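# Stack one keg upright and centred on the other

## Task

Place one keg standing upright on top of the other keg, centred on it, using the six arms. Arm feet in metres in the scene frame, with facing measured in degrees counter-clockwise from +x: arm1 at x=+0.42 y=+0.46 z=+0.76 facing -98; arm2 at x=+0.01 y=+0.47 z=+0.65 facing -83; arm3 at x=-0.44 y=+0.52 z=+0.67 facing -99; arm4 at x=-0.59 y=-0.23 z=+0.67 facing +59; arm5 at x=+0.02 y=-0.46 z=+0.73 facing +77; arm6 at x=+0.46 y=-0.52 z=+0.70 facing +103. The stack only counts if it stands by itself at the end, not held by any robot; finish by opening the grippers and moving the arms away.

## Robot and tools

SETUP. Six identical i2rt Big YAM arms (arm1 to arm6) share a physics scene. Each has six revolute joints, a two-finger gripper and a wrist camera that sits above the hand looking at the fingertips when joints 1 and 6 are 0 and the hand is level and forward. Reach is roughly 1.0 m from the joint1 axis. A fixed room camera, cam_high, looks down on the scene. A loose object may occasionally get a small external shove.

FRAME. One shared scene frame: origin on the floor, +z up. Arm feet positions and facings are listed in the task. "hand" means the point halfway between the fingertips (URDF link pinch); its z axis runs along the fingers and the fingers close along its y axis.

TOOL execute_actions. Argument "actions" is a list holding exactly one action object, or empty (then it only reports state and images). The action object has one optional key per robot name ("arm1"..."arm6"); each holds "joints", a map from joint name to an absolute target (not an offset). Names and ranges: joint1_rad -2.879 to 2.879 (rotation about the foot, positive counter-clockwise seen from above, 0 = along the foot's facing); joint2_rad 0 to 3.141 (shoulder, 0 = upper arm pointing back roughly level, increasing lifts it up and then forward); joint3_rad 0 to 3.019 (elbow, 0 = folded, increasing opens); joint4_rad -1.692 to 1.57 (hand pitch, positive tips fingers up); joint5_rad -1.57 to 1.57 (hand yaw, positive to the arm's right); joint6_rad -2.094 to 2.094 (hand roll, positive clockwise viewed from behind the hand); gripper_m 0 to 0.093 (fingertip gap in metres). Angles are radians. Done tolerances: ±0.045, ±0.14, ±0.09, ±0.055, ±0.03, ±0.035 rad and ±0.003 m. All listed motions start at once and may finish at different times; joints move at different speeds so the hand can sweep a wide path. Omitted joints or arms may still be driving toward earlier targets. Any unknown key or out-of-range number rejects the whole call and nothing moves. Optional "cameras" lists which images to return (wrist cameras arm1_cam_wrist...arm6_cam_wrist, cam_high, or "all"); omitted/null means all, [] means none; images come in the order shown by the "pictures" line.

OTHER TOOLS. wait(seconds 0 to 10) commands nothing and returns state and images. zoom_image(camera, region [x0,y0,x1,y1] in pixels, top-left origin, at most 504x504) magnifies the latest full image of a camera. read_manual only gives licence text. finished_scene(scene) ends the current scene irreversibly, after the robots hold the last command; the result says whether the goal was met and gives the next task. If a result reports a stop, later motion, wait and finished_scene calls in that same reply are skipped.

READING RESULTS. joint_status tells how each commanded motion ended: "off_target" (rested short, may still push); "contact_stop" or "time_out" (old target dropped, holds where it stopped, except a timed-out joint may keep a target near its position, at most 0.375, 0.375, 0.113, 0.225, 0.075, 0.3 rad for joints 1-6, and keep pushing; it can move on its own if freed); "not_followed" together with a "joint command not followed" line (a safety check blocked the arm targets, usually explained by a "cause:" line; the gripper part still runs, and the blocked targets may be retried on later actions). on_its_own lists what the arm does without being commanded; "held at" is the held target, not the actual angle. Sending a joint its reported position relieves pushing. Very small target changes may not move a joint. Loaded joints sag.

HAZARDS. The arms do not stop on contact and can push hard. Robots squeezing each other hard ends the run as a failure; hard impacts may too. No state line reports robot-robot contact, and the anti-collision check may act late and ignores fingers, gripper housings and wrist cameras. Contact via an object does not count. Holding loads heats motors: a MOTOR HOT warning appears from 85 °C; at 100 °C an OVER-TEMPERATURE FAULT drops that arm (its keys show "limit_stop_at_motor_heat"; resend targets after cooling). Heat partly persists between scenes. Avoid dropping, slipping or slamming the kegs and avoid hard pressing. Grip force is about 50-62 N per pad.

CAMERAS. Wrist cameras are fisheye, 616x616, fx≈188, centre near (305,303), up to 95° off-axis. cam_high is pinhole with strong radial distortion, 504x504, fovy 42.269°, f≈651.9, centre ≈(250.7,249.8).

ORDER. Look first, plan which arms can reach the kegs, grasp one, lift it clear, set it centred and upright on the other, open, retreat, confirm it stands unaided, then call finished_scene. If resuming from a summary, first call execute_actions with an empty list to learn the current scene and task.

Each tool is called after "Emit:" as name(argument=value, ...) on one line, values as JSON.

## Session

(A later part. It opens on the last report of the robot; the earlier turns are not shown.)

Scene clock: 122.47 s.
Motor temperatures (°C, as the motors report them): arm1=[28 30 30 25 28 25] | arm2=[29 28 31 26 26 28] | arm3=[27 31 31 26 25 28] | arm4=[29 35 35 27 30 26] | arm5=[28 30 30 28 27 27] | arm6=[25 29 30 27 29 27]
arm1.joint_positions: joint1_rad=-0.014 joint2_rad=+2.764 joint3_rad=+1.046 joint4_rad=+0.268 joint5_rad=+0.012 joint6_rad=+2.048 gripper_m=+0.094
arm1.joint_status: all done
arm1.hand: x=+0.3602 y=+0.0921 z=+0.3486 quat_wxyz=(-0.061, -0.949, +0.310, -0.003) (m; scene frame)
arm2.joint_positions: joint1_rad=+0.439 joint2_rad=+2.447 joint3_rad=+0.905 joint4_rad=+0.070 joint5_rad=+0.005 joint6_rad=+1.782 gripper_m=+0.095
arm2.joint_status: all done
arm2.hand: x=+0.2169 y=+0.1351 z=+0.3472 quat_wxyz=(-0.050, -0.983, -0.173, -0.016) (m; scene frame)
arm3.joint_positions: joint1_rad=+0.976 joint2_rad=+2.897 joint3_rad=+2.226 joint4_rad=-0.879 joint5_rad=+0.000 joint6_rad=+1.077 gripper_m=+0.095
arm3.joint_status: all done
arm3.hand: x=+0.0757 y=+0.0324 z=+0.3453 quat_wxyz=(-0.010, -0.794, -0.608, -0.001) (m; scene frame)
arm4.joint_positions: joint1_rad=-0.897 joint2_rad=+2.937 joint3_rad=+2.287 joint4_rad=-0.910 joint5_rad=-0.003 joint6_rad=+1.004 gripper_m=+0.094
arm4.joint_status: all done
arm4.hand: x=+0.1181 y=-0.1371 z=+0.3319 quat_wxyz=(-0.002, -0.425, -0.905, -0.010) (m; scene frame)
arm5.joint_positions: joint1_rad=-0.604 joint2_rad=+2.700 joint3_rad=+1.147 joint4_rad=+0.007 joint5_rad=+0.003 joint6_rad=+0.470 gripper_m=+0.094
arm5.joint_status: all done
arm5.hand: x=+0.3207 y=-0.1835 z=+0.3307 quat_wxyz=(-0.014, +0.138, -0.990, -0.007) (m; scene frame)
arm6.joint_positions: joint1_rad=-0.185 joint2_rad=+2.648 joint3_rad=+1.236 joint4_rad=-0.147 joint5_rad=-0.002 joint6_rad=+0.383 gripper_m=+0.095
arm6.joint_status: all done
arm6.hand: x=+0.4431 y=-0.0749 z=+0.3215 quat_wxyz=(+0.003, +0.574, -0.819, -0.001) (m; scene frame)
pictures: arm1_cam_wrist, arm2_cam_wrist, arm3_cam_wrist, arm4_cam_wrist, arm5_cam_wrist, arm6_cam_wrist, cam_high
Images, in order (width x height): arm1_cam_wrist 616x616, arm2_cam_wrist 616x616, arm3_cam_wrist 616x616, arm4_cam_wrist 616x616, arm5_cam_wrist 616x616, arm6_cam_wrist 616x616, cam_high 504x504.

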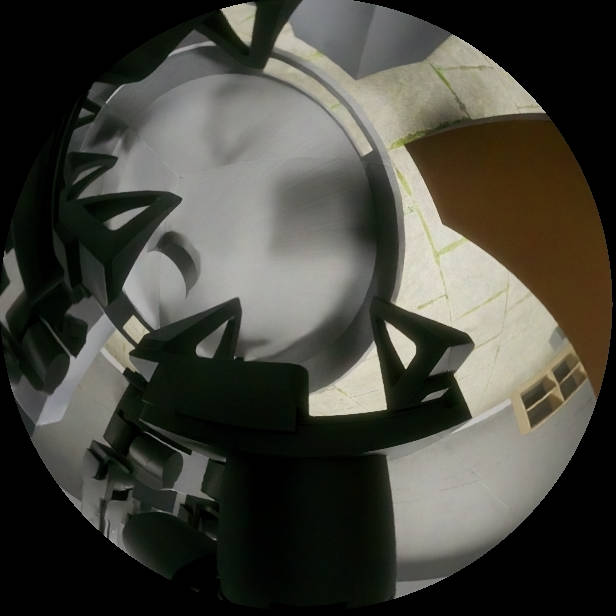

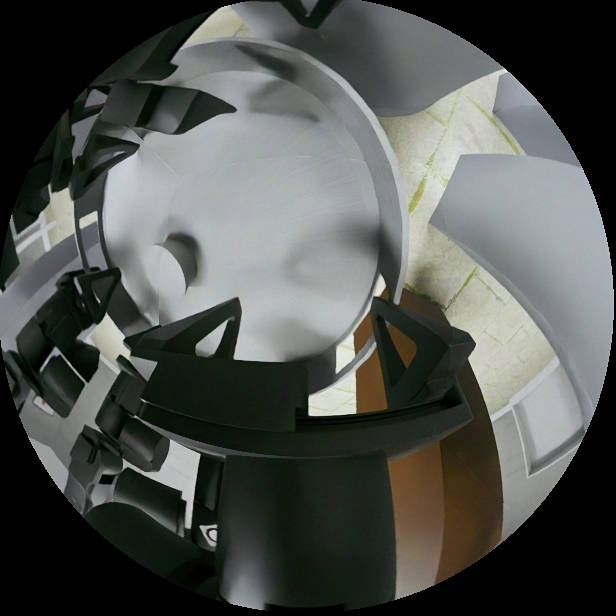

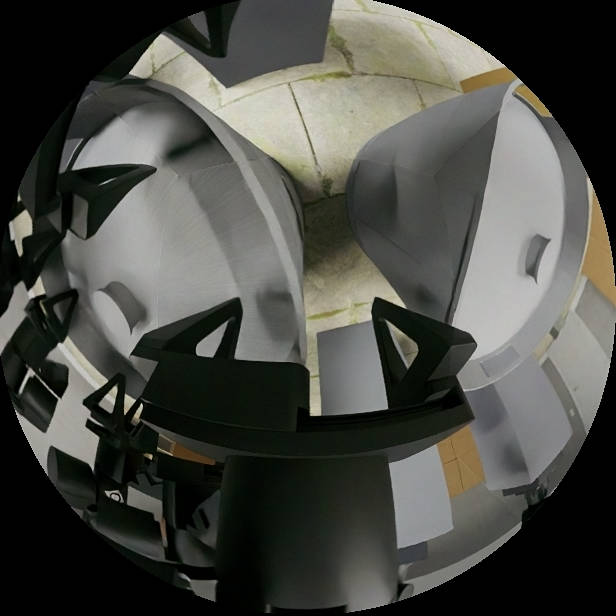

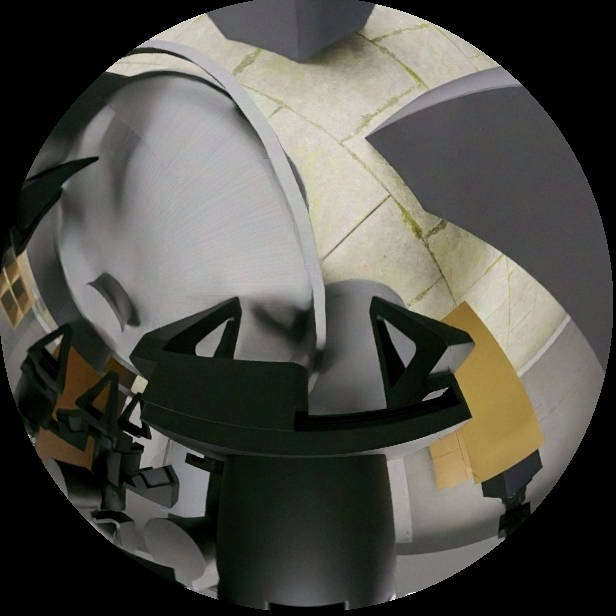

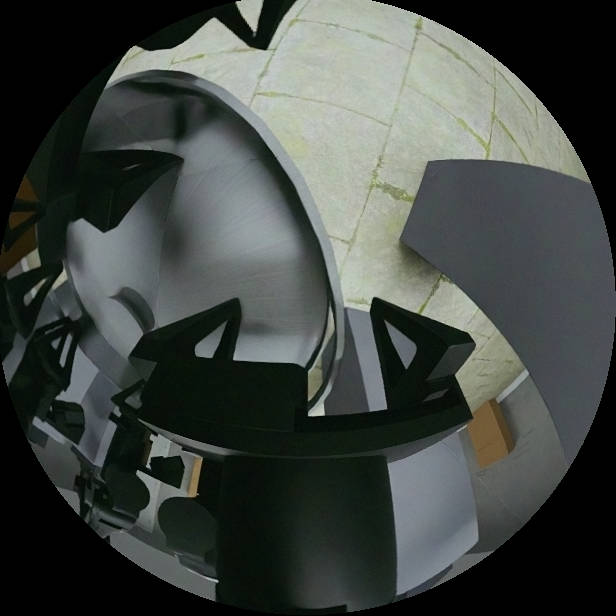

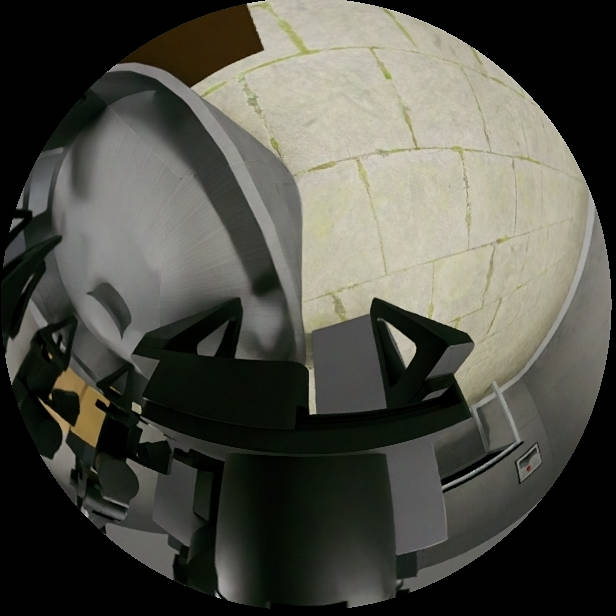

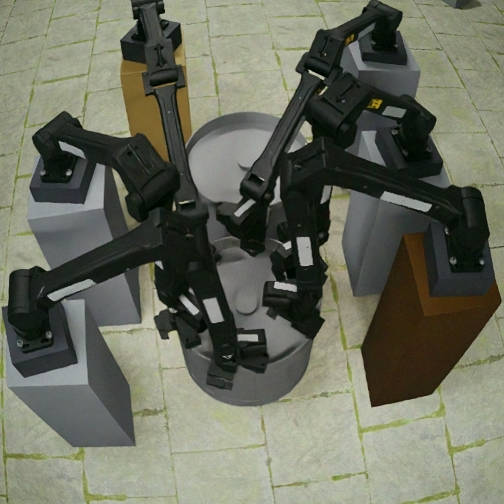

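Emit:
execute_actions(actions=[{"arm1":{"joints":{"joint2_rad":2.73,"joint3_rad":0.955,"joint4_rad":0.215}},"arm2":{"joints":{"joint2_rad":2.4,"joint3_rad":0.822,"joint4_rad":0.01}},"arm3":{"joints":{"joint2_rad":2.935}},"arm4":{"joints":{"joint2_rad":2.95}},"arm5":{"joints":{"joint2_rad":2.73}}}], cameras=[])

Emit:
execute_actions(actions=[{"arm1":{"joints":{"joint2_rad":2.79,"joint3_rad":0.98,"joint4_rad":0.235}},"arm2":{"joints":{"joint2_rad":2.46,"joint3_rad":0.845,"joint4_rad":0.03}}}], cameras=[])

Emit:
execute_actions(actions=[{"arm1":{"joints":{"joint2_rad":2.85,"joint3_rad":1.015,"joint4_rad":0.257}},"arm2":{"joints":{"joint2_rad":2.515,"joint3_rad":0.88,"joint4_rad":0.058}}}])

Scene clock: 130.37 s.
Motor temperatures (°C, as the motors report them): arm1=[28 30 30 25 28 25] | arm2=[29 28 31 26 26 28] | arm3=[27 31 31 26 25 28] | arm4=[29 36 35 27 30 26] | arm5=[28 30 30 28 27 27] | arm6=[25 30 30 27 29 27]
arm1.joint_positions: joint1_rad=-0.014 joint2_rad=+2.714 joint3_rad=+0.955 joint4_rad=+0.230 joint5_rad=+0.004 joint6_rad=+2.045 gripper_m=+0.094
arm1.joint_status: all done
arm1.hand: x=+0.3677 y=+0.1303 z=+0.3684 quat_wxyz=(-0.022, -0.951, +0.308, -0.001) (m; scene frame)
arm2.joint_positions: joint1_rad=+0.439 joint2_rad=+2.394 joint3_rad=+0.821 joint4_rad=+0.019 joint5_rad=+0.002 joint6_rad=+1.784 gripper_m=+0.095
arm2.joint_status: all done
arm2.hand: x=+0.1944 y=+0.1718 z=+0.3630 quat_wxyz=(-0.012, -0.985, -0.172, -0.002) (m; scene frame)
arm3.joint_positions: joint1_rad=+0.976 joint2_rad=+2.903 joint3_rad=+2.226 joint4_rad=-0.879 joint5_rad=+0.000 joint6_rad=+1.077 gripper_m=+0.095
arm3.joint_status: all done
arm3.hand: x=+0.0734 y=+0.0346 z=+0.3406 quat_wxyz=(-0.007, -0.794, -0.608, -0.001) (m; scene frame)
arm4.joint_positions: joint1_rad=-0.897 joint2_rad=+2.939 joint3_rad=+2.287 joint4_rad=-0.910 joint5_rad=-0.003 joint6_rad=+1.004 gripper_m=+0.094
arm4.joint_status: all done
arm4.hand: x=+0.1172 y=-0.1372 z=+0.3305 quat_wxyz=(-0.001, -0.425, -0.905, -0.009) (m; scene frame)
arm5.joint_positions: joint1_rad=-0.604 joint2_rad=+2.700 joint3_rad=+1.147 joint4_rad=+0.007 joint5_rad=+0.003 joint6_rad=+0.470 gripper_m=+0.094
arm5.joint_status: all done
arm5.hand: x=+0.3207 y=-0.1835 z=+0.3307 quat_wxyz=(-0.014, +0.138, -0.990, -0.007) (m; scene frame)
arm6.joint_positions: joint1_rad=-0.185 joint2_rad=+2.648 joint3_rad=+1.236 joint4_rad=-0.147 joint5_rad=-0.002 joint6_rad=+0.383 gripper_m=+0.095
arm6.joint_status: not commanded
arm6.hand: x=+0.4431 y=-0.0749 z=+0.3215 quat_wxyz=(+0.003, +0.574, -0.819, -0.001) (m; scene frame)
pictures: none
No camera images: the call's "cameras" was empty. Leave "cameras" out to get every camera's image.

Scene clock: 131.13 s.
Motor temperatures (°C, as the motors report them): arm1=[28 30 30 25 28 25] | arm2=[29 28 31 26 26 28] | arm3=[27 31 31 26 25 28] | arm4=[29 36 35 27 30 26] | arm5=[28 30 30 28 27 27] | arm6=[25 30 30 27 29 27]
arm1.joint_positions: joint1_rad=-0.014 joint2_rad=+2.766 joint3_rad=+0.981 joint4_rad=+0.230 joint5_rad=+0.004 joint6_rad=+2.044 gripper_m=+0.094
arm1.joint_status: all done
arm1.hand: x=+0.3695 y=+0.1416 z=+0.3507 quat_wxyz=(-0.009, -0.951, +0.308, +0.001) (m; scene frame)
arm2.joint_positions: joint1_rad=+0.439 joint2_rad=+2.448 joint3_rad=+0.841 joint4_rad=+0.019 joint5_rad=+0.002 joint6_rad=+1.784 gripper_m=+0.095
arm2.joint_status: all done
arm2.hand: x=+0.1889 y=+0.1806 z=+0.3452 quat_wxyz=(+0.004, -0.985, -0.172, +0.005) (m; scene frame)
arm3.joint_positions: joint1_rad=+0.976 joint2_rad=+2.903 joint3_rad=+2.226 joint4_rad=-0.879 joint5_rad=+0.000 joint6_rad=+1.077 gripper_m=+0.095
arm3.joint_status: not commanded
arm3.hand: x=+0.0734 y=+0.0346 z=+0.3406 quat_wxyz=(-0.007, -0.794, -0.608, -0.001) (m; scene frame)
arm4.joint_positions: joint1_rad=-0.897 joint2_rad=+2.939 joint3_rad=+2.287 joint4_rad=-0.910 joint5_rad=-0.003 joint6_rad=+1.004 gripper_m=+0.094
arm4.joint_status: not commanded
arm4.hand: x=+0.1172 y=-0.1372 z=+0.3305 quat_wxyz=(-0.001, -0.425, -0.905, -0.009) (m; scene frame)
arm5.joint_positions: joint1_rad=-0.604 joint2_rad=+2.700 joint3_rad=+1.147 joint4_rad=+0.007 joint5_rad=+0.003 joint6_rad=+0.470 gripper_m=+0.094
arm5.joint_status: not commanded
arm5.hand: x=+0.3207 y=-0.1835 z=+0.3307 quat_wxyz=(-0.014, +0.138, -0.990, -0.007) (m; scene frame)
arm6.joint_positions: joint1_rad=-0.185 joint2_rad=+2.648 joint3_rad=+1.236 joint4_rad=-0.147 joint5_rad=-0.002 joint6_rad=+0.383 gripper_m=+0.095
arm6.joint_status: not commanded
arm6.hand: x=+0.4431 y=-0.0749 z=+0.3215 quat_wxyz=(+0.003, +0.574, -0.819, -0.001) (m; scene frame)
pictures: none
No camera images: the call's "cameras" was empty. Leave "cameras" out to get every camera's image.

Scene clock: 131.90 s.
Motor temperatures (°C, as the motors report them): arm1=[28 30 30 25 28 25] | arm2=[29 28 31 26 26 28] | arm3=[27 31 31 26 25 28] | arm4=[29 36 35 27 30 26] | arm5=[28 30 30 28 27 27] | arm6=[25 30 30 27 29 27]
arm1.joint_positions: joint1_rad=-0.014 joint2_rad=+2.826 joint3_rad=+1.016 joint4_rad=+0.242 joint5_rad=+0.004 joint6_rad=+2.044 gripper_m=+0.094
arm1.joint_status: all done
arm1.hand: x=+0.3708 y=+0.1503 z=+0.3300 quat_wxyz=(-0.003, -0.951, +0.308, +0.002) (m; scene frame)
arm2.joint_positions: joint1_rad=+0.439 joint2_rad=+2.501 joint3_rad=+0.877 joint4_rad=+0.046 joint5_rad=+0.002 joint6_rad=+1.784 gripper_m=+0.095
arm2.joint_status: all done
arm2.hand: x=+0.1918 y=+0.1758 z=+0.3276 quat_wxyz=(-0.001, -0.985, -0.172, +0.003) (m; scene frame)
arm3.joint_positions: joint1_rad=+0.976 joint2_rad=+2.903 joint3_rad=+2.226 joint4_rad=-0.879 joint5_rad=+0.000 joint6_rad=+1.077 gripper_m=+0.095
arm3.joint_status: not commanded
arm3.hand: x=+0.0734 y=+0.0346 z=+0.3406 quat_wxyz=(-0.007, -0.794, -0.608, -0.001) (m; scene frame)
arm4.joint_positions: joint1_rad=-0.897 joint2_rad=+2.939 joint3_rad=+2.287 joint4_rad=-0.910 joint5_rad=-0.003 joint6_rad=+1.004 gripper_m=+0.094
arm4.joint_status: not commanded
arm4.hand: x=+0.1172 y=-0.1372 z=+0.3305 quat_wxyz=(-0.001, -0.425, -0.905, -0.009) (m; scene frame)
arm5.joint_positions: joint1_rad=-0.604 joint2_rad=+2.700 joint3_rad=+1.147 joint4_rad=+0.007 joint5_rad=+0.003 joint6_rad=+0.470 gripper_m=+0.094
arm5.joint_status: not commanded
arm5.hand: x=+0.3207 y=-0.1835 z=+0.3307 quat_wxyz=(-0.014, +0.138, -0.990, -0.007) (m; scene frame)
arm6.joint_positions: joint1_rad=-0.185 joint2_rad=+2.648 joint3_rad=+1.236 joint4_rad=-0.147 joint5_rad=-0.002 joint6_rad=+0.383 gripper_m=+0.095
arm6.joint_status: not commanded
arm6.hand: x=+0.4431 y=-0.0749 z=+0.3215 quat_wxyz=(+0.003, +0.574, -0.819, -0.001) (m; scene frame)
pictures: arm1_cam_wrist, arm2_cam_wrist, arm3_cam_wrist, arm4_cam_wrist, arm5_cam_wrist, arm6_cam_wrist, cam_high
Images, in order (width x height): arm1_cam_wrist 616x616, arm2_cam_wrist 616x616, arm3_cam_wrist 616x616, arm4_cam_wrist 616x616, arm5_cam_wrist 616x616, arm6_cam_wrist 616x616, cam_high 504x504.

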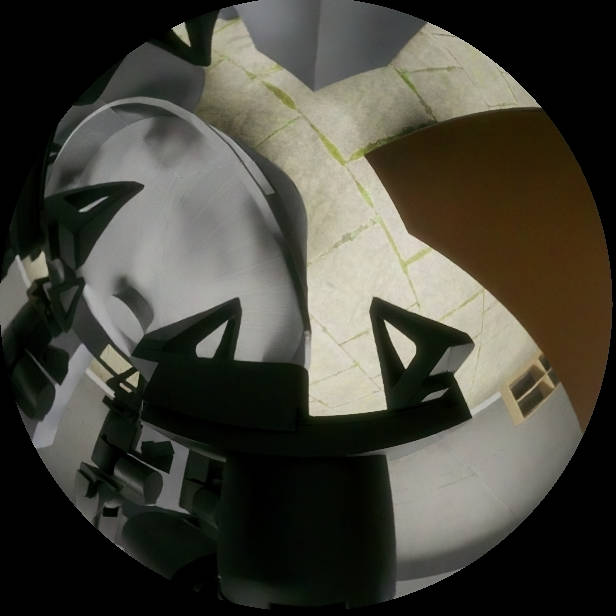

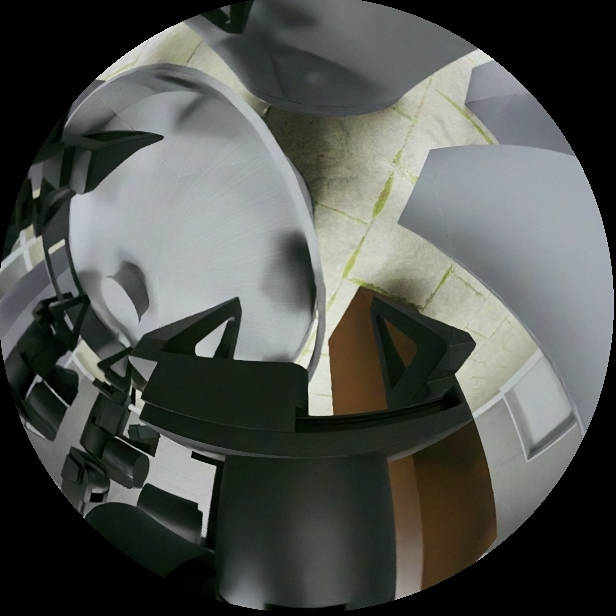

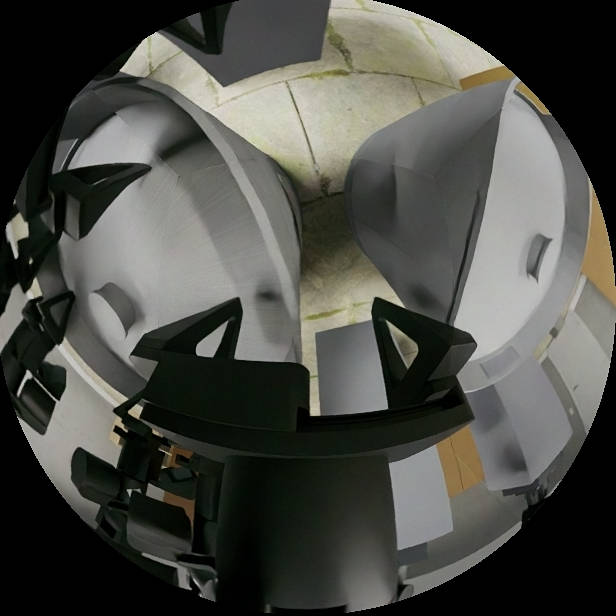

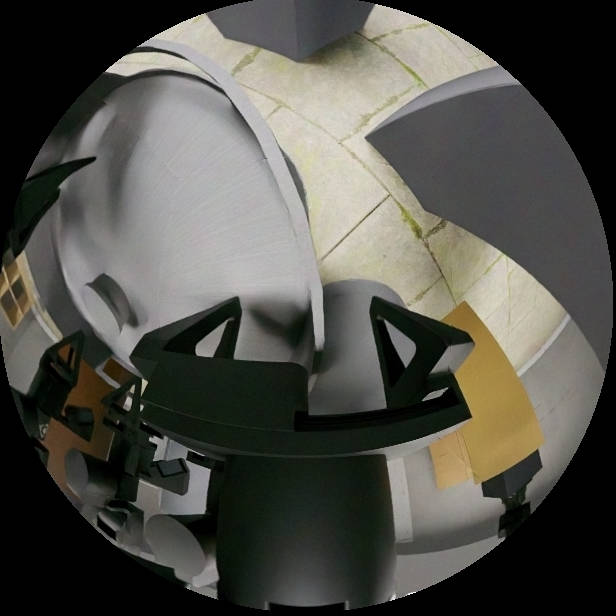

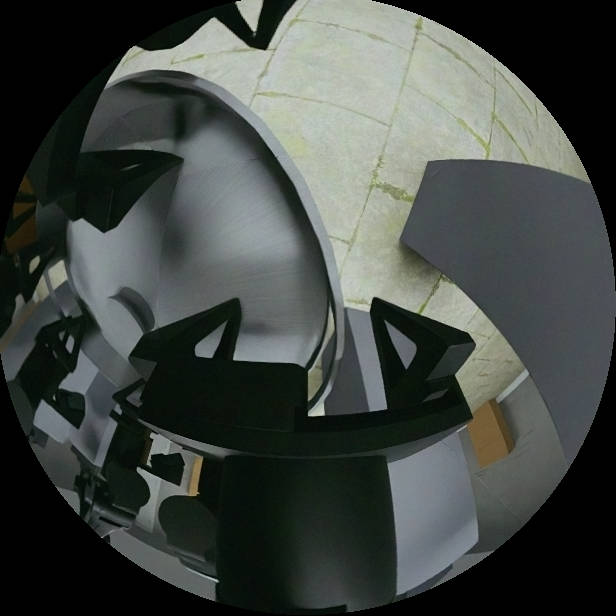

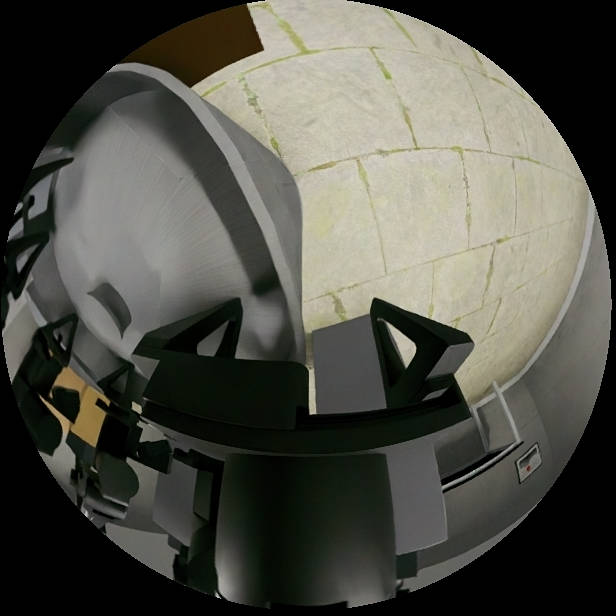

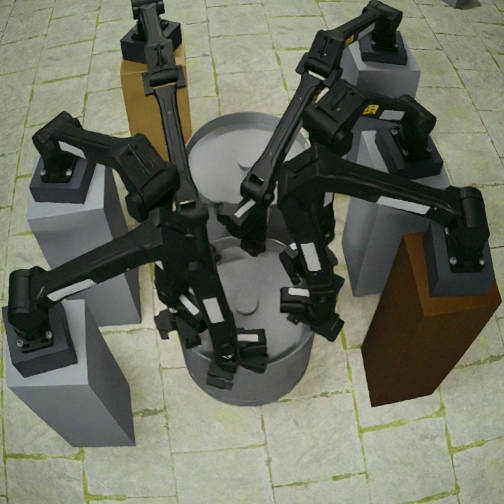

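Emit:
execute_actions(actions=[{"arm1":{"joints":{"joint2_rad":2.915,"joint3_rad":1.065,"joint4_rad":0.257}},"arm2":{"joints":{"joint2_rad":2.58,"joint3_rad":0.91,"joint4_rad":0.08}},"arm3":{"joints":{"joint2_rad":3.0,"joint3_rad":2.31}},"arm4":{"joints":{"joint2_rad":3.02,"joint3_rad":2.37}},"arm5":{"joints":{"joint2_rad":2.79,"joint3_rad":1.17}},"arm6":{"joints":{"joint2_rad":2.705,"joint3_rad":1.265}}}], cameras=[])

Emit:
execute_actions(actions=[{"arm1":{"joints":{"gripper_m":0.03}},"arm2":{"joints":{"gripper_m":0.03}},"arm3":{"joints":{"gripper_m":0.03}},"arm4":{"joints":{"gripper_m":0.03}},"arm5":{"joints":{"gripper_m":0.03}},"arm6":{"joints":{"gripper_m":0.03}}}])

Scene clock: 141.60 s.
Motor temperatures (°C, as the motors report them): arm1=[28 30 30 25 28 25] | arm2=[29 28 31 26 26 28] | arm3=[27 31 32 26 25 28] | arm4=[29 36 35 27 30 26] | arm5=[28 30 30 28 27 27] | arm6=[25 30 30 27 29 27]
arm1.joint_positions: joint1_rad=-0.014 joint2_rad=+2.891 joint3_rad=+1.066 joint4_rad=+0.242 joint5_rad=+0.004 joint6_rad=+2.044 gripper_m=+0.094
arm1.joint_status: all done
arm1.hand: x=+0.3717 y=+0.1567 z=+0.3064 quat_wxyz=(+0.005, -0.951, +0.308, +0.003) (m; scene frame)
arm2.joint_positions: joint1_rad=+0.439 joint2_rad=+2.567 joint3_rad=+0.909 joint4_rad=+0.071 joint5_rad=+0.002 joint6_rad=+1.784 gripper_m=+0.095
arm2.joint_status: all done
arm2.hand: x=+0.1895 y=+0.1795 z=+0.3056 quat_wxyz=(+0.004, -0.985, -0.172, +0.004) (m; scene frame)
arm3.joint_positions: joint1_rad=+0.975 joint2_rad=+2.949 joint3_rad=+2.286 joint4_rad=-0.879 joint5_rad=-0.001 joint6_rad=+1.082 gripper_m=+0.095
arm3.joint_status: all done
arm3.hand: x=+0.0791 y=+0.0290 z=+0.3277 quat_wxyz=(-0.014, -0.795, -0.606, -0.003) (m; scene frame)
arm4.joint_positions: joint1_rad=-0.897 joint2_rad=+2.964 joint3_rad=+2.335 joint4_rad=-0.911 joint5_rad=-0.003 joint6_rad=+1.004 gripper_m=+0.094
arm4.joint_status: all done
arm4.hand: x=+0.1278 y=-0.1358 z=+0.3280 quat_wxyz=(-0.011, -0.425, -0.905, -0.015) (m; scene frame)
arm5.joint_positions: joint1_rad=-0.610 joint2_rad=+2.736 joint3_rad=+1.170 joint4_rad=+0.009 joint5_rad=-0.006 joint6_rad=+0.472 gripper_m=+0.094
arm5.joint_status: all done
arm5.hand: x=+0.3186 y=-0.1868 z=+0.3175 quat_wxyz=(-0.008, +0.135, -0.991, -0.008) (m; scene frame)
arm6.joint_positions: joint1_rad=-0.187 joint2_rad=+2.655 joint3_rad=+1.248 joint4_rad=-0.148 joint5_rad=-0.004 joint6_rad=+0.379 gripper_m=+0.095
arm6.joint_status: all done
arm6.hand: x=+0.4433 y=-0.0711 z=+0.3191 quat_wxyz=(+0.003, +0.575, -0.818, -0.003) (m; scene frame)
pictures: none
No camera images: the call's "cameras" was empty. Leave "cameras" out to get every camera's image.

Scene clock: 142.30 s.
Motor temperatures (°C, as the motors report them): arm1=[28 30 30 25 28 25] | arm2=[29 28 31 26 26 28] | arm3=[27 31 32 26 25 28] | arm4=[29 36 35 27 30 26] | arm5=[28 30 30 28 27 27] | arm6=[25 30 30 27 29 27]
arm1.joint_positions: joint1_rad=-0.014 joint2_rad=+2.891 joint3_rad=+1.066 joint4_rad=+0.242 joint5_rad=+0.004 joint6_rad=+2.043 gripper_m=+0.030
arm1.joint_status: all done
arm1.hand: x=+0.3717 y=+0.1567 z=+0.3064 quat_wxyz=(+0.005, -0.952, +0.307, +0.003) (m; scene frame)
arm2.joint_positions: joint1_rad=+0.439 joint2_rad=+2.567 joint3_rad=+0.909 joint4_rad=+0.071 joint5_rad=+0.002 joint6_rad=+1.784 gripper_m=+0.030
arm2.joint_status: all done
arm2.hand: x=+0.1895 y=+0.1795 z=+0.3056 quat_wxyz=(+0.003, -0.985, -0.172, +0.004) (m; scene frame)
arm3.joint_positions: joint1_rad=+0.975 joint2_rad=+2.953 joint3_rad=+2.286 joint4_rad=-0.879 joint5_rad=-0.002 joint6_rad=+1.082 gripper_m=+0.030
arm3.joint_status: all done
arm3.hand: x=+0.0778 y=+0.0303 z=+0.3250 quat_wxyz=(-0.012, -0.795, -0.606, -0.002) (m; scene frame)
arm4.joint_positions: joint1_rad=-0.895 joint2_rad=+2.969 joint3_rad=+2.343 joint4_rad=-0.917 joint5_rad=+0.000 joint6_rad=+1.009 gripper_m=+0.030
arm4.joint_status: all done
arm4.hand: x=+0.1275 y=-0.1351 z=+0.3265 quat_wxyz=(-0.010, -0.427, -0.904, -0.013) (m; scene frame)
arm5.joint_positions: joint1_rad=-0.610 joint2_rad=+2.741 joint3_rad=+1.170 joint4_rad=+0.009 joint5_rad=-0.004 joint6_rad=+0.470 gripper_m=+0.030
arm5.joint_status: all done
arm5.hand: x=+0.3167 y=-0.1890 z=+0.3155 quat_wxyz=(-0.006, +0.136, -0.991, -0.005) (m; scene frame)
arm6.joint_positions: joint1_rad=-0.187 joint2_rad=+2.663 joint3_rad=+1.260 joint4_rad=-0.148 joint5_rad=-0.005 joint6_rad=+0.379 gripper_m=+0.030
arm6.joint_status: all done
arm6.hand: x=+0.4430 y=-0.0679 z=+0.3165 quat_wxyz=(+0.002, +0.575, -0.818, -0.005) (m; scene frame)
pictures: arm1_cam_wrist, arm2_cam_wrist, arm3_cam_wrist, arm4_cam_wrist, arm5_cam_wrist, arm6_cam_wrist, cam_high
Images, in order (width x height): arm1_cam_wrist 616x616, arm2_cam_wrist 616x616, arm3_cam_wrist 616x616, arm4_cam_wrist 616x616, arm5_cam_wrist 616x616, arm6_cam_wrist 616x616, cam_high 504x504.

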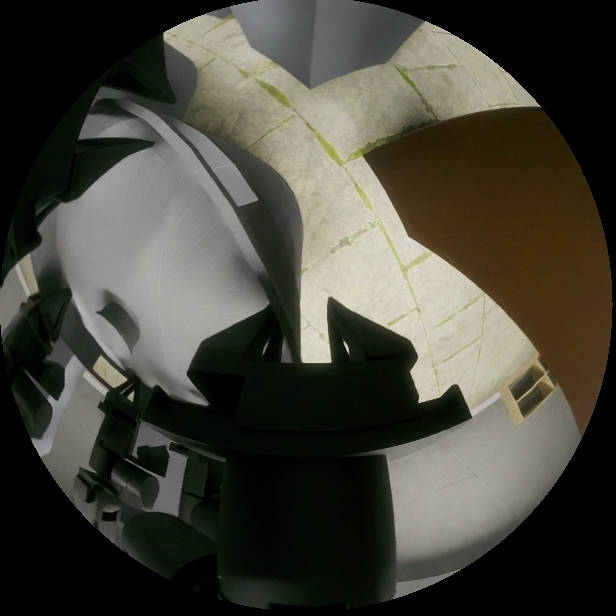

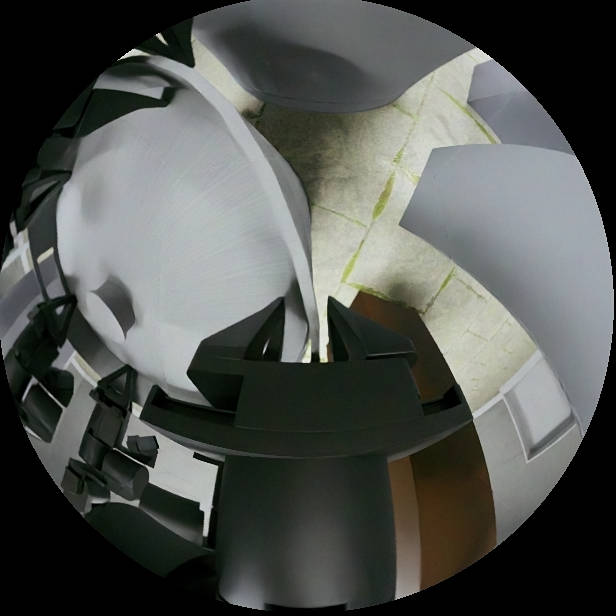

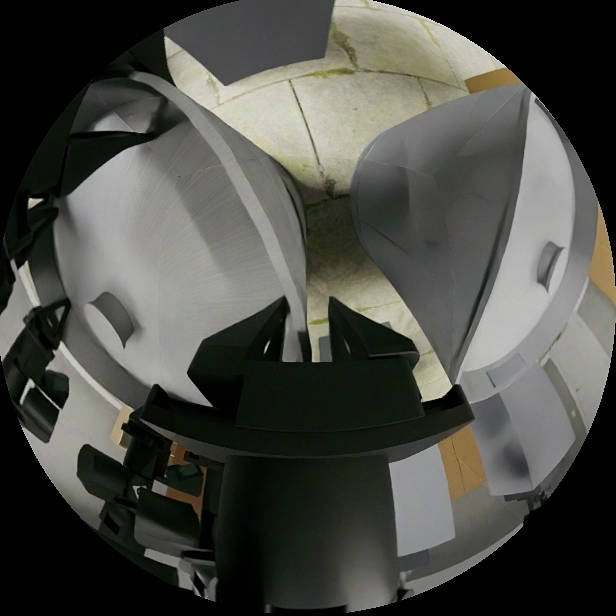

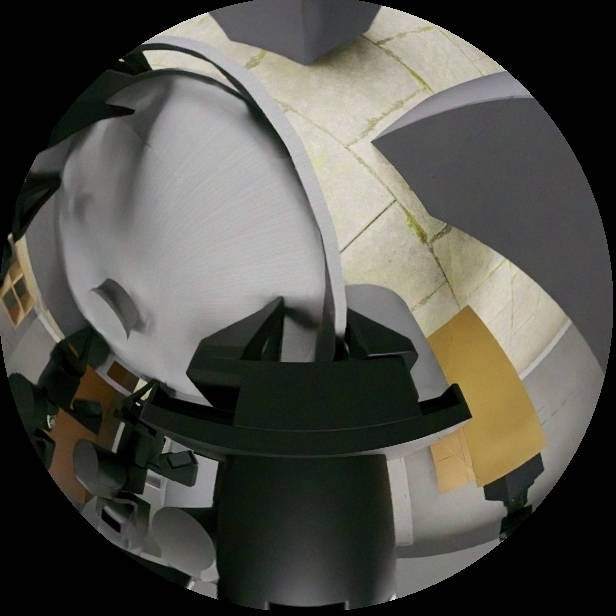

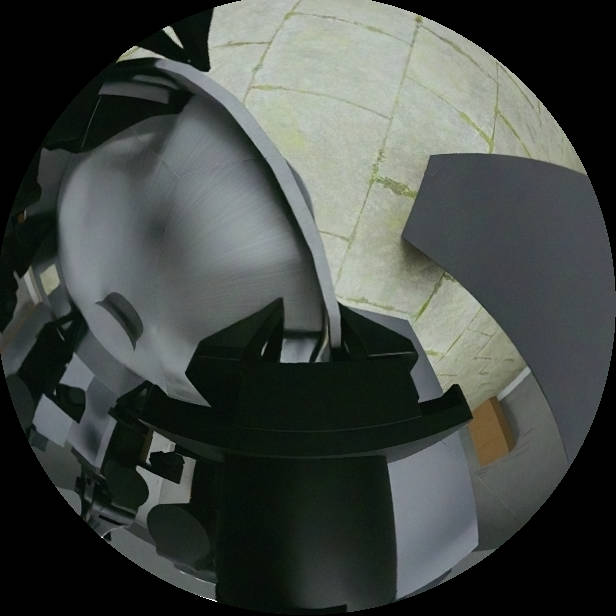

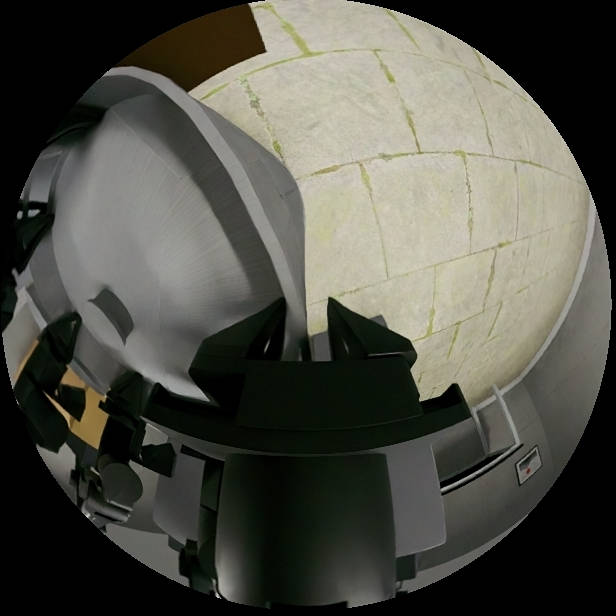

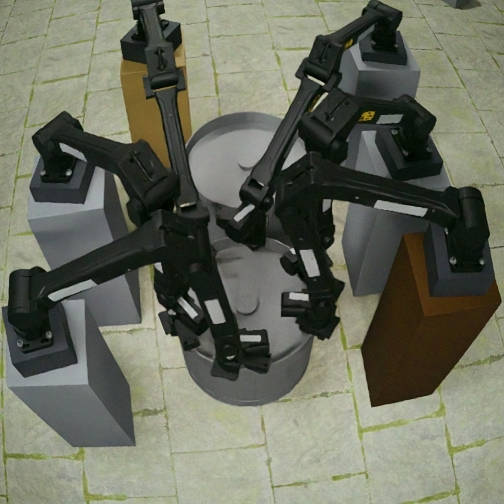

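Emit:
execute_actions(actions=[{"arm1":{"joints":{"gripper_m":0,"joint3_rad":1.085}},"arm2":{"joints":{"gripper_m":0}},"arm3":{"joints":{"gripper_m":0}},"arm4":{"joints":{"gripper_m":0,"joint3_rad":2.31,"joint2_rad":2.98}},"arm5":{"joints":{"gripper_m":0,"joint3_rad":1.15}},"arm6":{"joints":{"gripper_m":0}}}], cameras=[])

Emit:
execute_actions(actions=[{"arm1":{"joints":{"joint2_rad":2.76,"joint3_rad":0.96,"joint4_rad":0.24}},"arm2":{"joints":{"joint2_rad":2.42,"joint3_rad":0.845,"joint4_rad":0.015}},"arm3":{"joints":{"joint2_rad":2.82,"joint3_rad":2.2,"joint4_rad":-0.9}},"arm4":{"joints":{"joint2_rad":2.825,"joint3_rad":2.235,"joint4_rad":-0.93}},"arm5":{"joints":{"joint2_rad":2.61,"joint3_rad":1.065,"joint4_rad":-0.012}},"arm6":{"joints":{"joint2_rad":2.535,"joint3_rad":1.19,"joint4_rad":-0.2}}}], cameras=["cam_high","arm1_cam_wrist","arm4_cam_wrist"])

Scene clock: 176.77 s.
Motor temperatures (°C, as the motors report them): arm1=[28 30 30 25 28 25] | arm2=[29 28 30 26 26 28] | arm3=[27 31 32 26 25 28] | arm4=[29 36 35 27 30 26] | arm5=[28 30 29 28 27 27] | arm6=[25 29 30 27 29 27]
arm1.joint_positions: joint1_rad=-0.013 joint2_rad=+2.891 joint3_rad=+1.077 joint4_rad=+0.243 joint5_rad=+0.006 joint6_rad=+1.981 gripper_m=+0.002
arm1.joint_status: all done
arm1.hand: x=+0.3706 y=+0.1501 z=+0.3054 quat_wxyz=(-0.001, -0.961, +0.277, +0.003) (m; scene frame)
arm2.joint_positions: joint1_rad=+0.439 joint2_rad=+2.569 joint3_rad=+0.904 joint4_rad=+0.071 joint5_rad=+0.000 joint6_rad=+1.784 gripper_m=+0.002
arm2.joint_status: all done
arm2.hand: x=+0.1877 y=+0.1831 z=+0.3050 quat_wxyz=(+0.007, -0.985, -0.172, +0.005) (m; scene frame)
arm3.joint_positions: joint1_rad=+0.976 joint2_rad=+2.954 joint3_rad=+2.287 joint4_rad=-0.876 joint5_rad=-0.001 joint6_rad=+1.066 gripper_m=+0.002
arm3.joint_status: all done
arm3.hand: x=+0.0786 y=+0.0302 z=+0.3246 quat_wxyz=(-0.013, -0.790, -0.613, -0.002) (m; scene frame)
arm4.joint_positions: joint1_rad=-0.903 joint2_rad=+2.962 joint3_rad=+2.319 joint4_rad=-0.935 joint5_rad=+0.006 joint6_rad=+1.028 gripper_m=+0.001
arm4.joint_status: all done
arm4.hand: x=+0.1165 y=-0.1437 z=+0.3243 quat_wxyz=(+0.003, -0.439, -0.898, -0.001) (m; scene frame)
arm5.joint_positions: joint1_rad=-0.630 joint2_rad=+2.745 joint3_rad=+1.159 joint4_rad=+0.010 joint5_rad=+0.014 joint6_rad=+0.435 gripper_m=+0.001
arm5.joint_status: all done
arm5.hand: x=+0.3176 y=-0.2032 z=+0.3139 quat_wxyz=(-0.005, +0.143, -0.990, +0.006) (m; scene frame)
arm6.joint_positions: joint1_rad=-0.186 joint2_rad=+2.664 joint3_rad=+1.261 joint4_rad=-0.147 joint5_rad=-0.008 joint6_rad=+0.379 gripper_m=+0.002
arm6.joint_status: all done
arm6.hand: x=+0.4419 y=-0.0679 z=+0.3160 quat_wxyz=(+0.004, +0.575, -0.818, -0.006) (m; scene frame)
pictures: none
No camera images: the call's "cameras" was empty. Leave "cameras" out to get every camera's image.

Scene clock: 177.73 s.
Motor temperatures (°C, as the motors report them): arm1=[28 30 30 25 28 25] | arm2=[29 29 30 26 26 28] | arm3=[27 31 32 26 25 28] | arm4=[29 36 35 27 30 26] | arm5=[28 30 29 28 27 27] | arm6=[25 30 30 27 29 27]
arm1.joint_positions: joint1_rad=-0.015 joint2_rad=+2.832 joint3_rad=+1.019 joint4_rad=+0.243 joint5_rad=-0.004 joint6_rad=+1.998 gripper_m=+0.002
arm1.joint_status: all done
arm1.hand: x=+0.3719 y=+0.1516 z=+0.3279 quat_wxyz=(-0.001, -0.958, +0.286, -0.001) (m; scene frame)
arm2.joint_positions: joint1_rad=+0.445 joint2_rad=+2.511 joint3_rad=+0.869 joint4_rad=+0.036 joint5_rad=-0.015 joint6_rad=+1.806 gripper_m=+0.002
arm2.joint_status: all done
arm2.hand: x=+0.1895 y=+0.1887 z=+0.3247 quat_wxyz=(+0.016, -0.986, -0.164, +0.000) (m; scene frame)
arm3.joint_positions: joint1_rad=+0.982 joint2_rad=+2.892 joint3_rad=+2.203 joint4_rad=-0.862 joint5_rad=-0.010 joint6_rad=+1.091 gripper_m=+0.002
arm3.joint_status: all done
arm3.hand: x=+0.0762 y=+0.0402 z=+0.3415 quat_wxyz=(-0.008, -0.796, -0.605, -0.006) (m; scene frame)
arm4.joint_positions: joint1_rad=-0.892 joint2_rad=+2.896 joint3_rad=+2.228 joint4_rad=-0.902 joint5_rad=-0.003 joint6_rad=+1.066 gripper_m=+0.001
arm4.joint_status: all done
arm4.hand: x=+0.1101 y=-0.1352 z=+0.3420 quat_wxyz=(+0.003, -0.451, -0.892, -0.007) (m; scene frame)
arm5.joint_positions: joint1_rad=-0.613 joint2_rad=+2.692 joint3_rad=+1.106 joint4_rad=+0.013 joint5_rad=+0.006 joint6_rad=+0.466 gripper_m=+0.001
arm5.joint_status: all done
arm5.hand: x=+0.3085 y=-0.2006 z=+0.3335 quat_wxyz=(-0.004, +0.136, -0.991, +0.002) (m; scene frame)
arm6.joint_positions: joint1_rad=-0.171 joint2_rad=+2.606 joint3_rad=+1.217 joint4_rad=-0.162 joint5_rad=-0.007 joint6_rad=+0.414 gripper_m=+0.002
arm6.joint_status: all done
arm6.hand: x=+0.4356 y=-0.0693 z=+0.3384 quat_wxyz=(+0.003, +0.567, -0.824, -0.006) (m; scene frame)
pictures: arm1_cam_wrist, arm4_cam_wrist, cam_high
Images, in order (width x height): arm1_cam_wrist 616x616, arm4_cam_wrist 616x616, cam_high 504x504.

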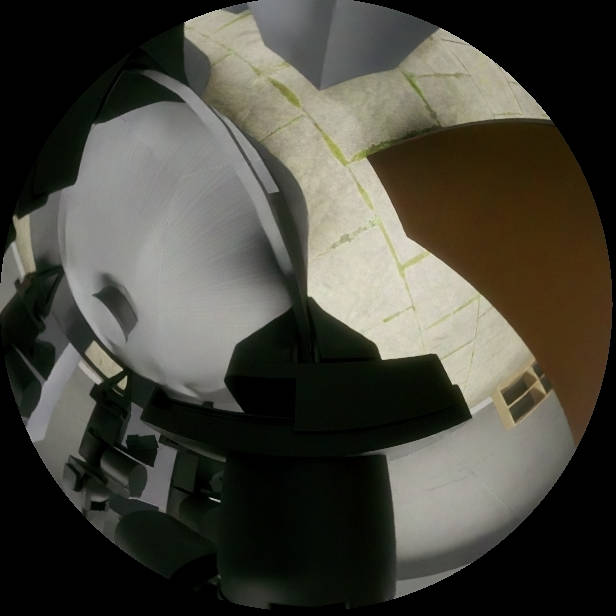

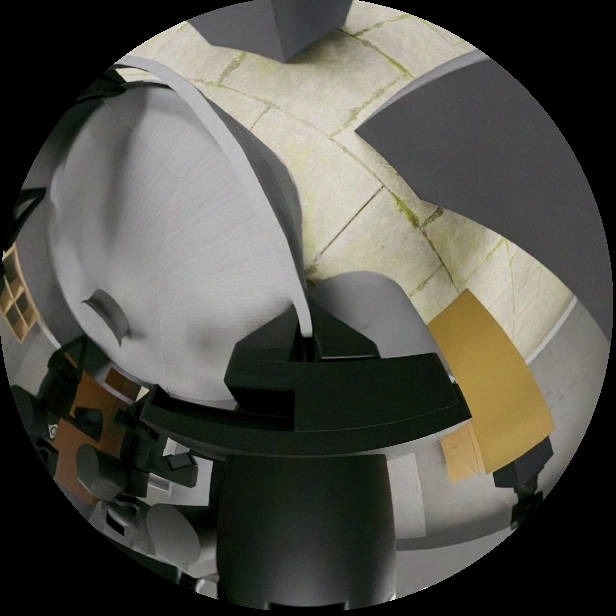

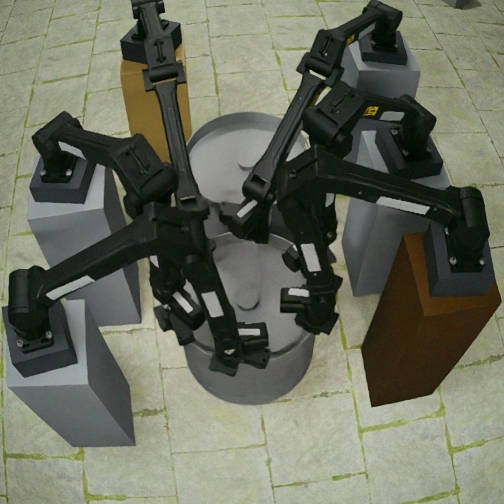

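Emit:
execute_actions(actions=[{"arm1":{"joints":{"joint2_rad":2.62,"joint3_rad":0.9,"joint4_rad":0.22}},"arm2":{"joints":{"joint2_rad":2.27,"joint3_rad":0.805,"joint4_rad":-0.035}},"arm3":{"joints":{"joint2_rad":2.7,"joint3_rad":2.155,"joint4_rad":-0.92}},"arm4":{"joints":{"joint2_rad":2.705,"joint3_rad":2.185,"joint4_rad":-0.945}},"arm5":{"joints":{"joint2_rad":2.47,"joint3_rad":1.015,"joint4_rad":-0.045}},"arm6":{"joints":{"joint2_rad":2.4,"joint3_rad":1.15,"joint4_rad":-0.235}}}], cameras=[])

Emit:
execute_actions(actions=[{"arm1":{"joints":{"joint2_rad":2.43,"joint3_rad":0.785,"joint4_rad":0.14}},"arm2":{"joints":{"joint2_rad":2.07,"joint3_rad":0.745,"joint4_rad":-0.17}},"arm3":{"joints":{"joint2_rad":2.575,"joint3_rad":2.09,"joint4_rad":-0.98}},"arm4":{"joints":{"joint2_rad":2.58,"joint3_rad":2.12,"joint4_rad":-1.005}},"arm5":{"joints":{"joint2_rad":2.29,"joint3_rad":0.93,"joint4_rad":-0.14}},"arm6":{"joints":{"joint2_rad":2.235,"joint3_rad":1.085,"joint4_rad":-0.335}}}], cameras=["cam_high","arm1_cam_wrist","arm4_cam_wrist"])

Scene clock: 184.73 s.
Motor temperatures (°C, as the motors report them): arm1=[28 31 31 25 28 25] | arm2=[29 29 30 26 26 28] | arm3=[27 32 31 26 25 28] | arm4=[29 38 35 27 30 26] | arm5=[28 31 30 28 27 27] | arm6=[25 30 29 27 30 27]
arm1.joint_positions: joint1_rad=-0.006 joint2_rad=+2.698 joint3_rad=+0.913 joint4_rad=+0.220 joint5_rad=-0.005 joint6_rad=+1.994 gripper_m=+0.002
arm1.joint_status: all done
arm1.hand: x=+0.3746 y=+0.1497 z=+0.3762 quat_wxyz=(-0.003, -0.960, +0.280, -0.003) (m; scene frame)
arm2.joint_positions: joint1_rad=+0.448 joint2_rad=+2.364 joint3_rad=+0.802 joint4_rad=-0.031 joint5_rad=-0.014 joint6_rad=+1.806 gripper_m=+0.002
arm2.joint_status: all done
arm2.hand: x=+0.1932 y=+0.1851 z=+0.3726 quat_wxyz=(+0.010, -0.986, -0.166, -0.002) (m; scene frame)
arm3.joint_positions: joint1_rad=+0.983 joint2_rad=+2.791 joint3_rad=+2.138 joint4_rad=-0.894 joint5_rad=-0.009 joint6_rad=+1.083 gripper_m=+0.002
arm3.joint_status: all done
arm3.hand: x=+0.0805 y=+0.0368 z=+0.3913 quat_wxyz=(-0.011, -0.793, -0.609, -0.006) (m; scene frame)
arm4.joint_positions: joint1_rad=-0.896 joint2_rad=+2.793 joint3_rad=+2.162 joint4_rad=-0.932 joint5_rad=+0.000 joint6_rad=+1.054 gripper_m=+0.001
arm4.joint_status: all done
arm4.hand: x=+0.1162 y=-0.1384 z=+0.3927 quat_wxyz=(-0.002, -0.448, -0.894, -0.007) (m; scene frame)
arm5.joint_positions: joint1_rad=-0.624 joint2_rad=+2.555 joint3_rad=+1.025 joint4_rad=-0.037 joint5_rad=+0.012 joint6_rad=+0.449 gripper_m=+0.001
arm5.joint_status: all done
arm5.hand: x=+0.3162 y=-0.2007 z=+0.3837 quat_wxyz=(-0.008, +0.138, -0.990, +0.003) (m; scene frame)
arm6.joint_positions: joint1_rad=-0.182 joint2_rad=+2.476 joint3_rad=+1.146 joint4_rad=-0.223 joint5_rad=-0.002 joint6_rad=+0.397 gripper_m=+0.002
arm6.joint_status: all done
arm6.hand: x=+0.4417 y=-0.0675 z=+0.3887 quat_wxyz=(+0.002, +0.569, -0.822, -0.003) (m; scene frame)
pictures: none
No camera images: the call's "cameras" was empty. Leave "cameras" out to get every camera's image.

Scene clock: 185.70 s.
Motor temperatures (°C, as the motors report them): arm1=[28 31 31 25 28 25] | arm2=[29 29 30 26 26 28] | arm3=[27 32 31 26 25 28] | arm4=[29 38 35 27 30 26] | arm5=[28 31 30 28 27 27] | arm6=[25 31 29 27 30 27]
arm1.joint_positions: joint1_rad=-0.005 joint2_rad=+2.498 joint3_rad=+0.788 joint4_rad=+0.142 joint5_rad=-0.007 joint6_rad=+1.992 gripper_m=+0.002
arm1.joint_status: all done
arm1.hand: x=+0.3756 y=+0.1500 z=+0.4427 quat_wxyz=(-0.001, -0.960, +0.279, -0.003) (m; scene frame)
arm2.joint_positions: joint1_rad=+0.450 joint2_rad=+2.153 joint3_rad=+0.733 joint4_rad=-0.169 joint5_rad=-0.015 joint6_rad=+1.803 gripper_m=+0.002
arm2.joint_status: all done
arm2.hand: x=+0.1949 y=+0.1840 z=+0.4385 quat_wxyz=(+0.008, -0.986, -0.168, -0.003) (m; scene frame)
arm3.joint_positions: joint1_rad=+0.984 joint2_rad=+2.661 joint3_rad=+2.067 joint4_rad=-0.958 joint5_rad=-0.009 joint6_rad=+1.079 gripper_m=+0.002
arm3.joint_status: all done
arm3.hand: x=+0.0809 y=+0.0374 z=+0.4580 quat_wxyz=(-0.008, -0.792, -0.611, -0.006) (m; scene frame)
arm4.joint_positions: joint1_rad=-0.896 joint2_rad=+2.664 joint3_rad=+2.093 joint4_rad=-0.993 joint5_rad=+0.001 joint6_rad=+1.049 gripper_m=+0.001
arm4.joint_status: all done
arm4.hand: x=+0.1170 y=-0.1391 z=+0.4595 quat_wxyz=(-0.001, -0.446, -0.895, -0.007) (m; scene frame)
arm5.joint_positions: joint1_rad=-0.628 joint2_rad=+2.368 joint3_rad=+0.933 joint4_rad=-0.131 joint5_rad=+0.014 joint6_rad=+0.443 gripper_m=+0.001
arm5.joint_status: all done
arm5.hand: x=+0.3182 y=-0.2009 z=+0.4498 quat_wxyz=(-0.009, +0.140, -0.990, +0.003) (m; scene frame)
arm6.joint_positions: joint1_rad=-0.186 joint2_rad=+2.302 joint3_rad=+1.071 joint4_rad=-0.327 joint5_rad=-0.001 joint6_rad=+0.389 gripper_m=+0.002
arm6.joint_status: all done
arm6.hand: x=+0.4440 y=-0.0678 z=+0.4554 quat_wxyz=(+0.003, +0.571, -0.821, -0.001) (m; scene frame)
pictures: arm1_cam_wrist, arm4_cam_wrist, cam_high
Images, in order (width x height): arm1_cam_wrist 616x616, arm4_cam_wrist 616x616, cam_high 504x504.

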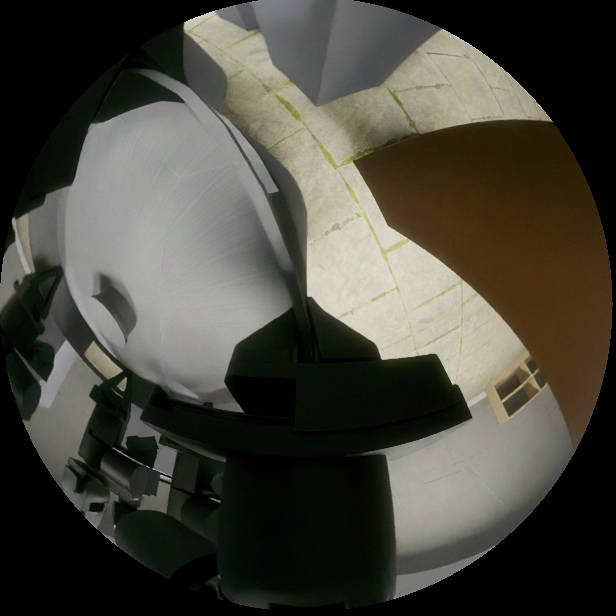

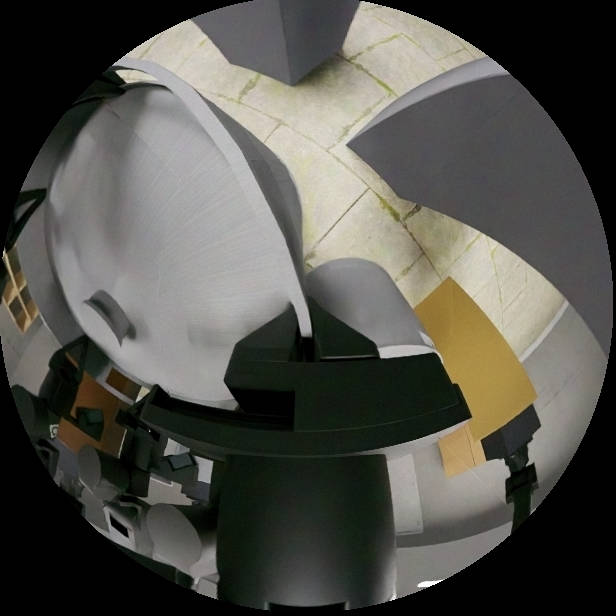

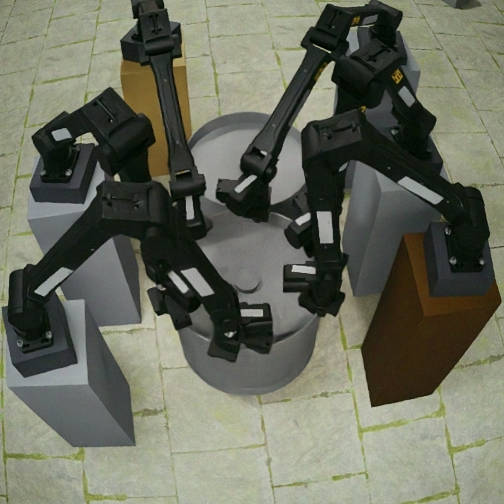

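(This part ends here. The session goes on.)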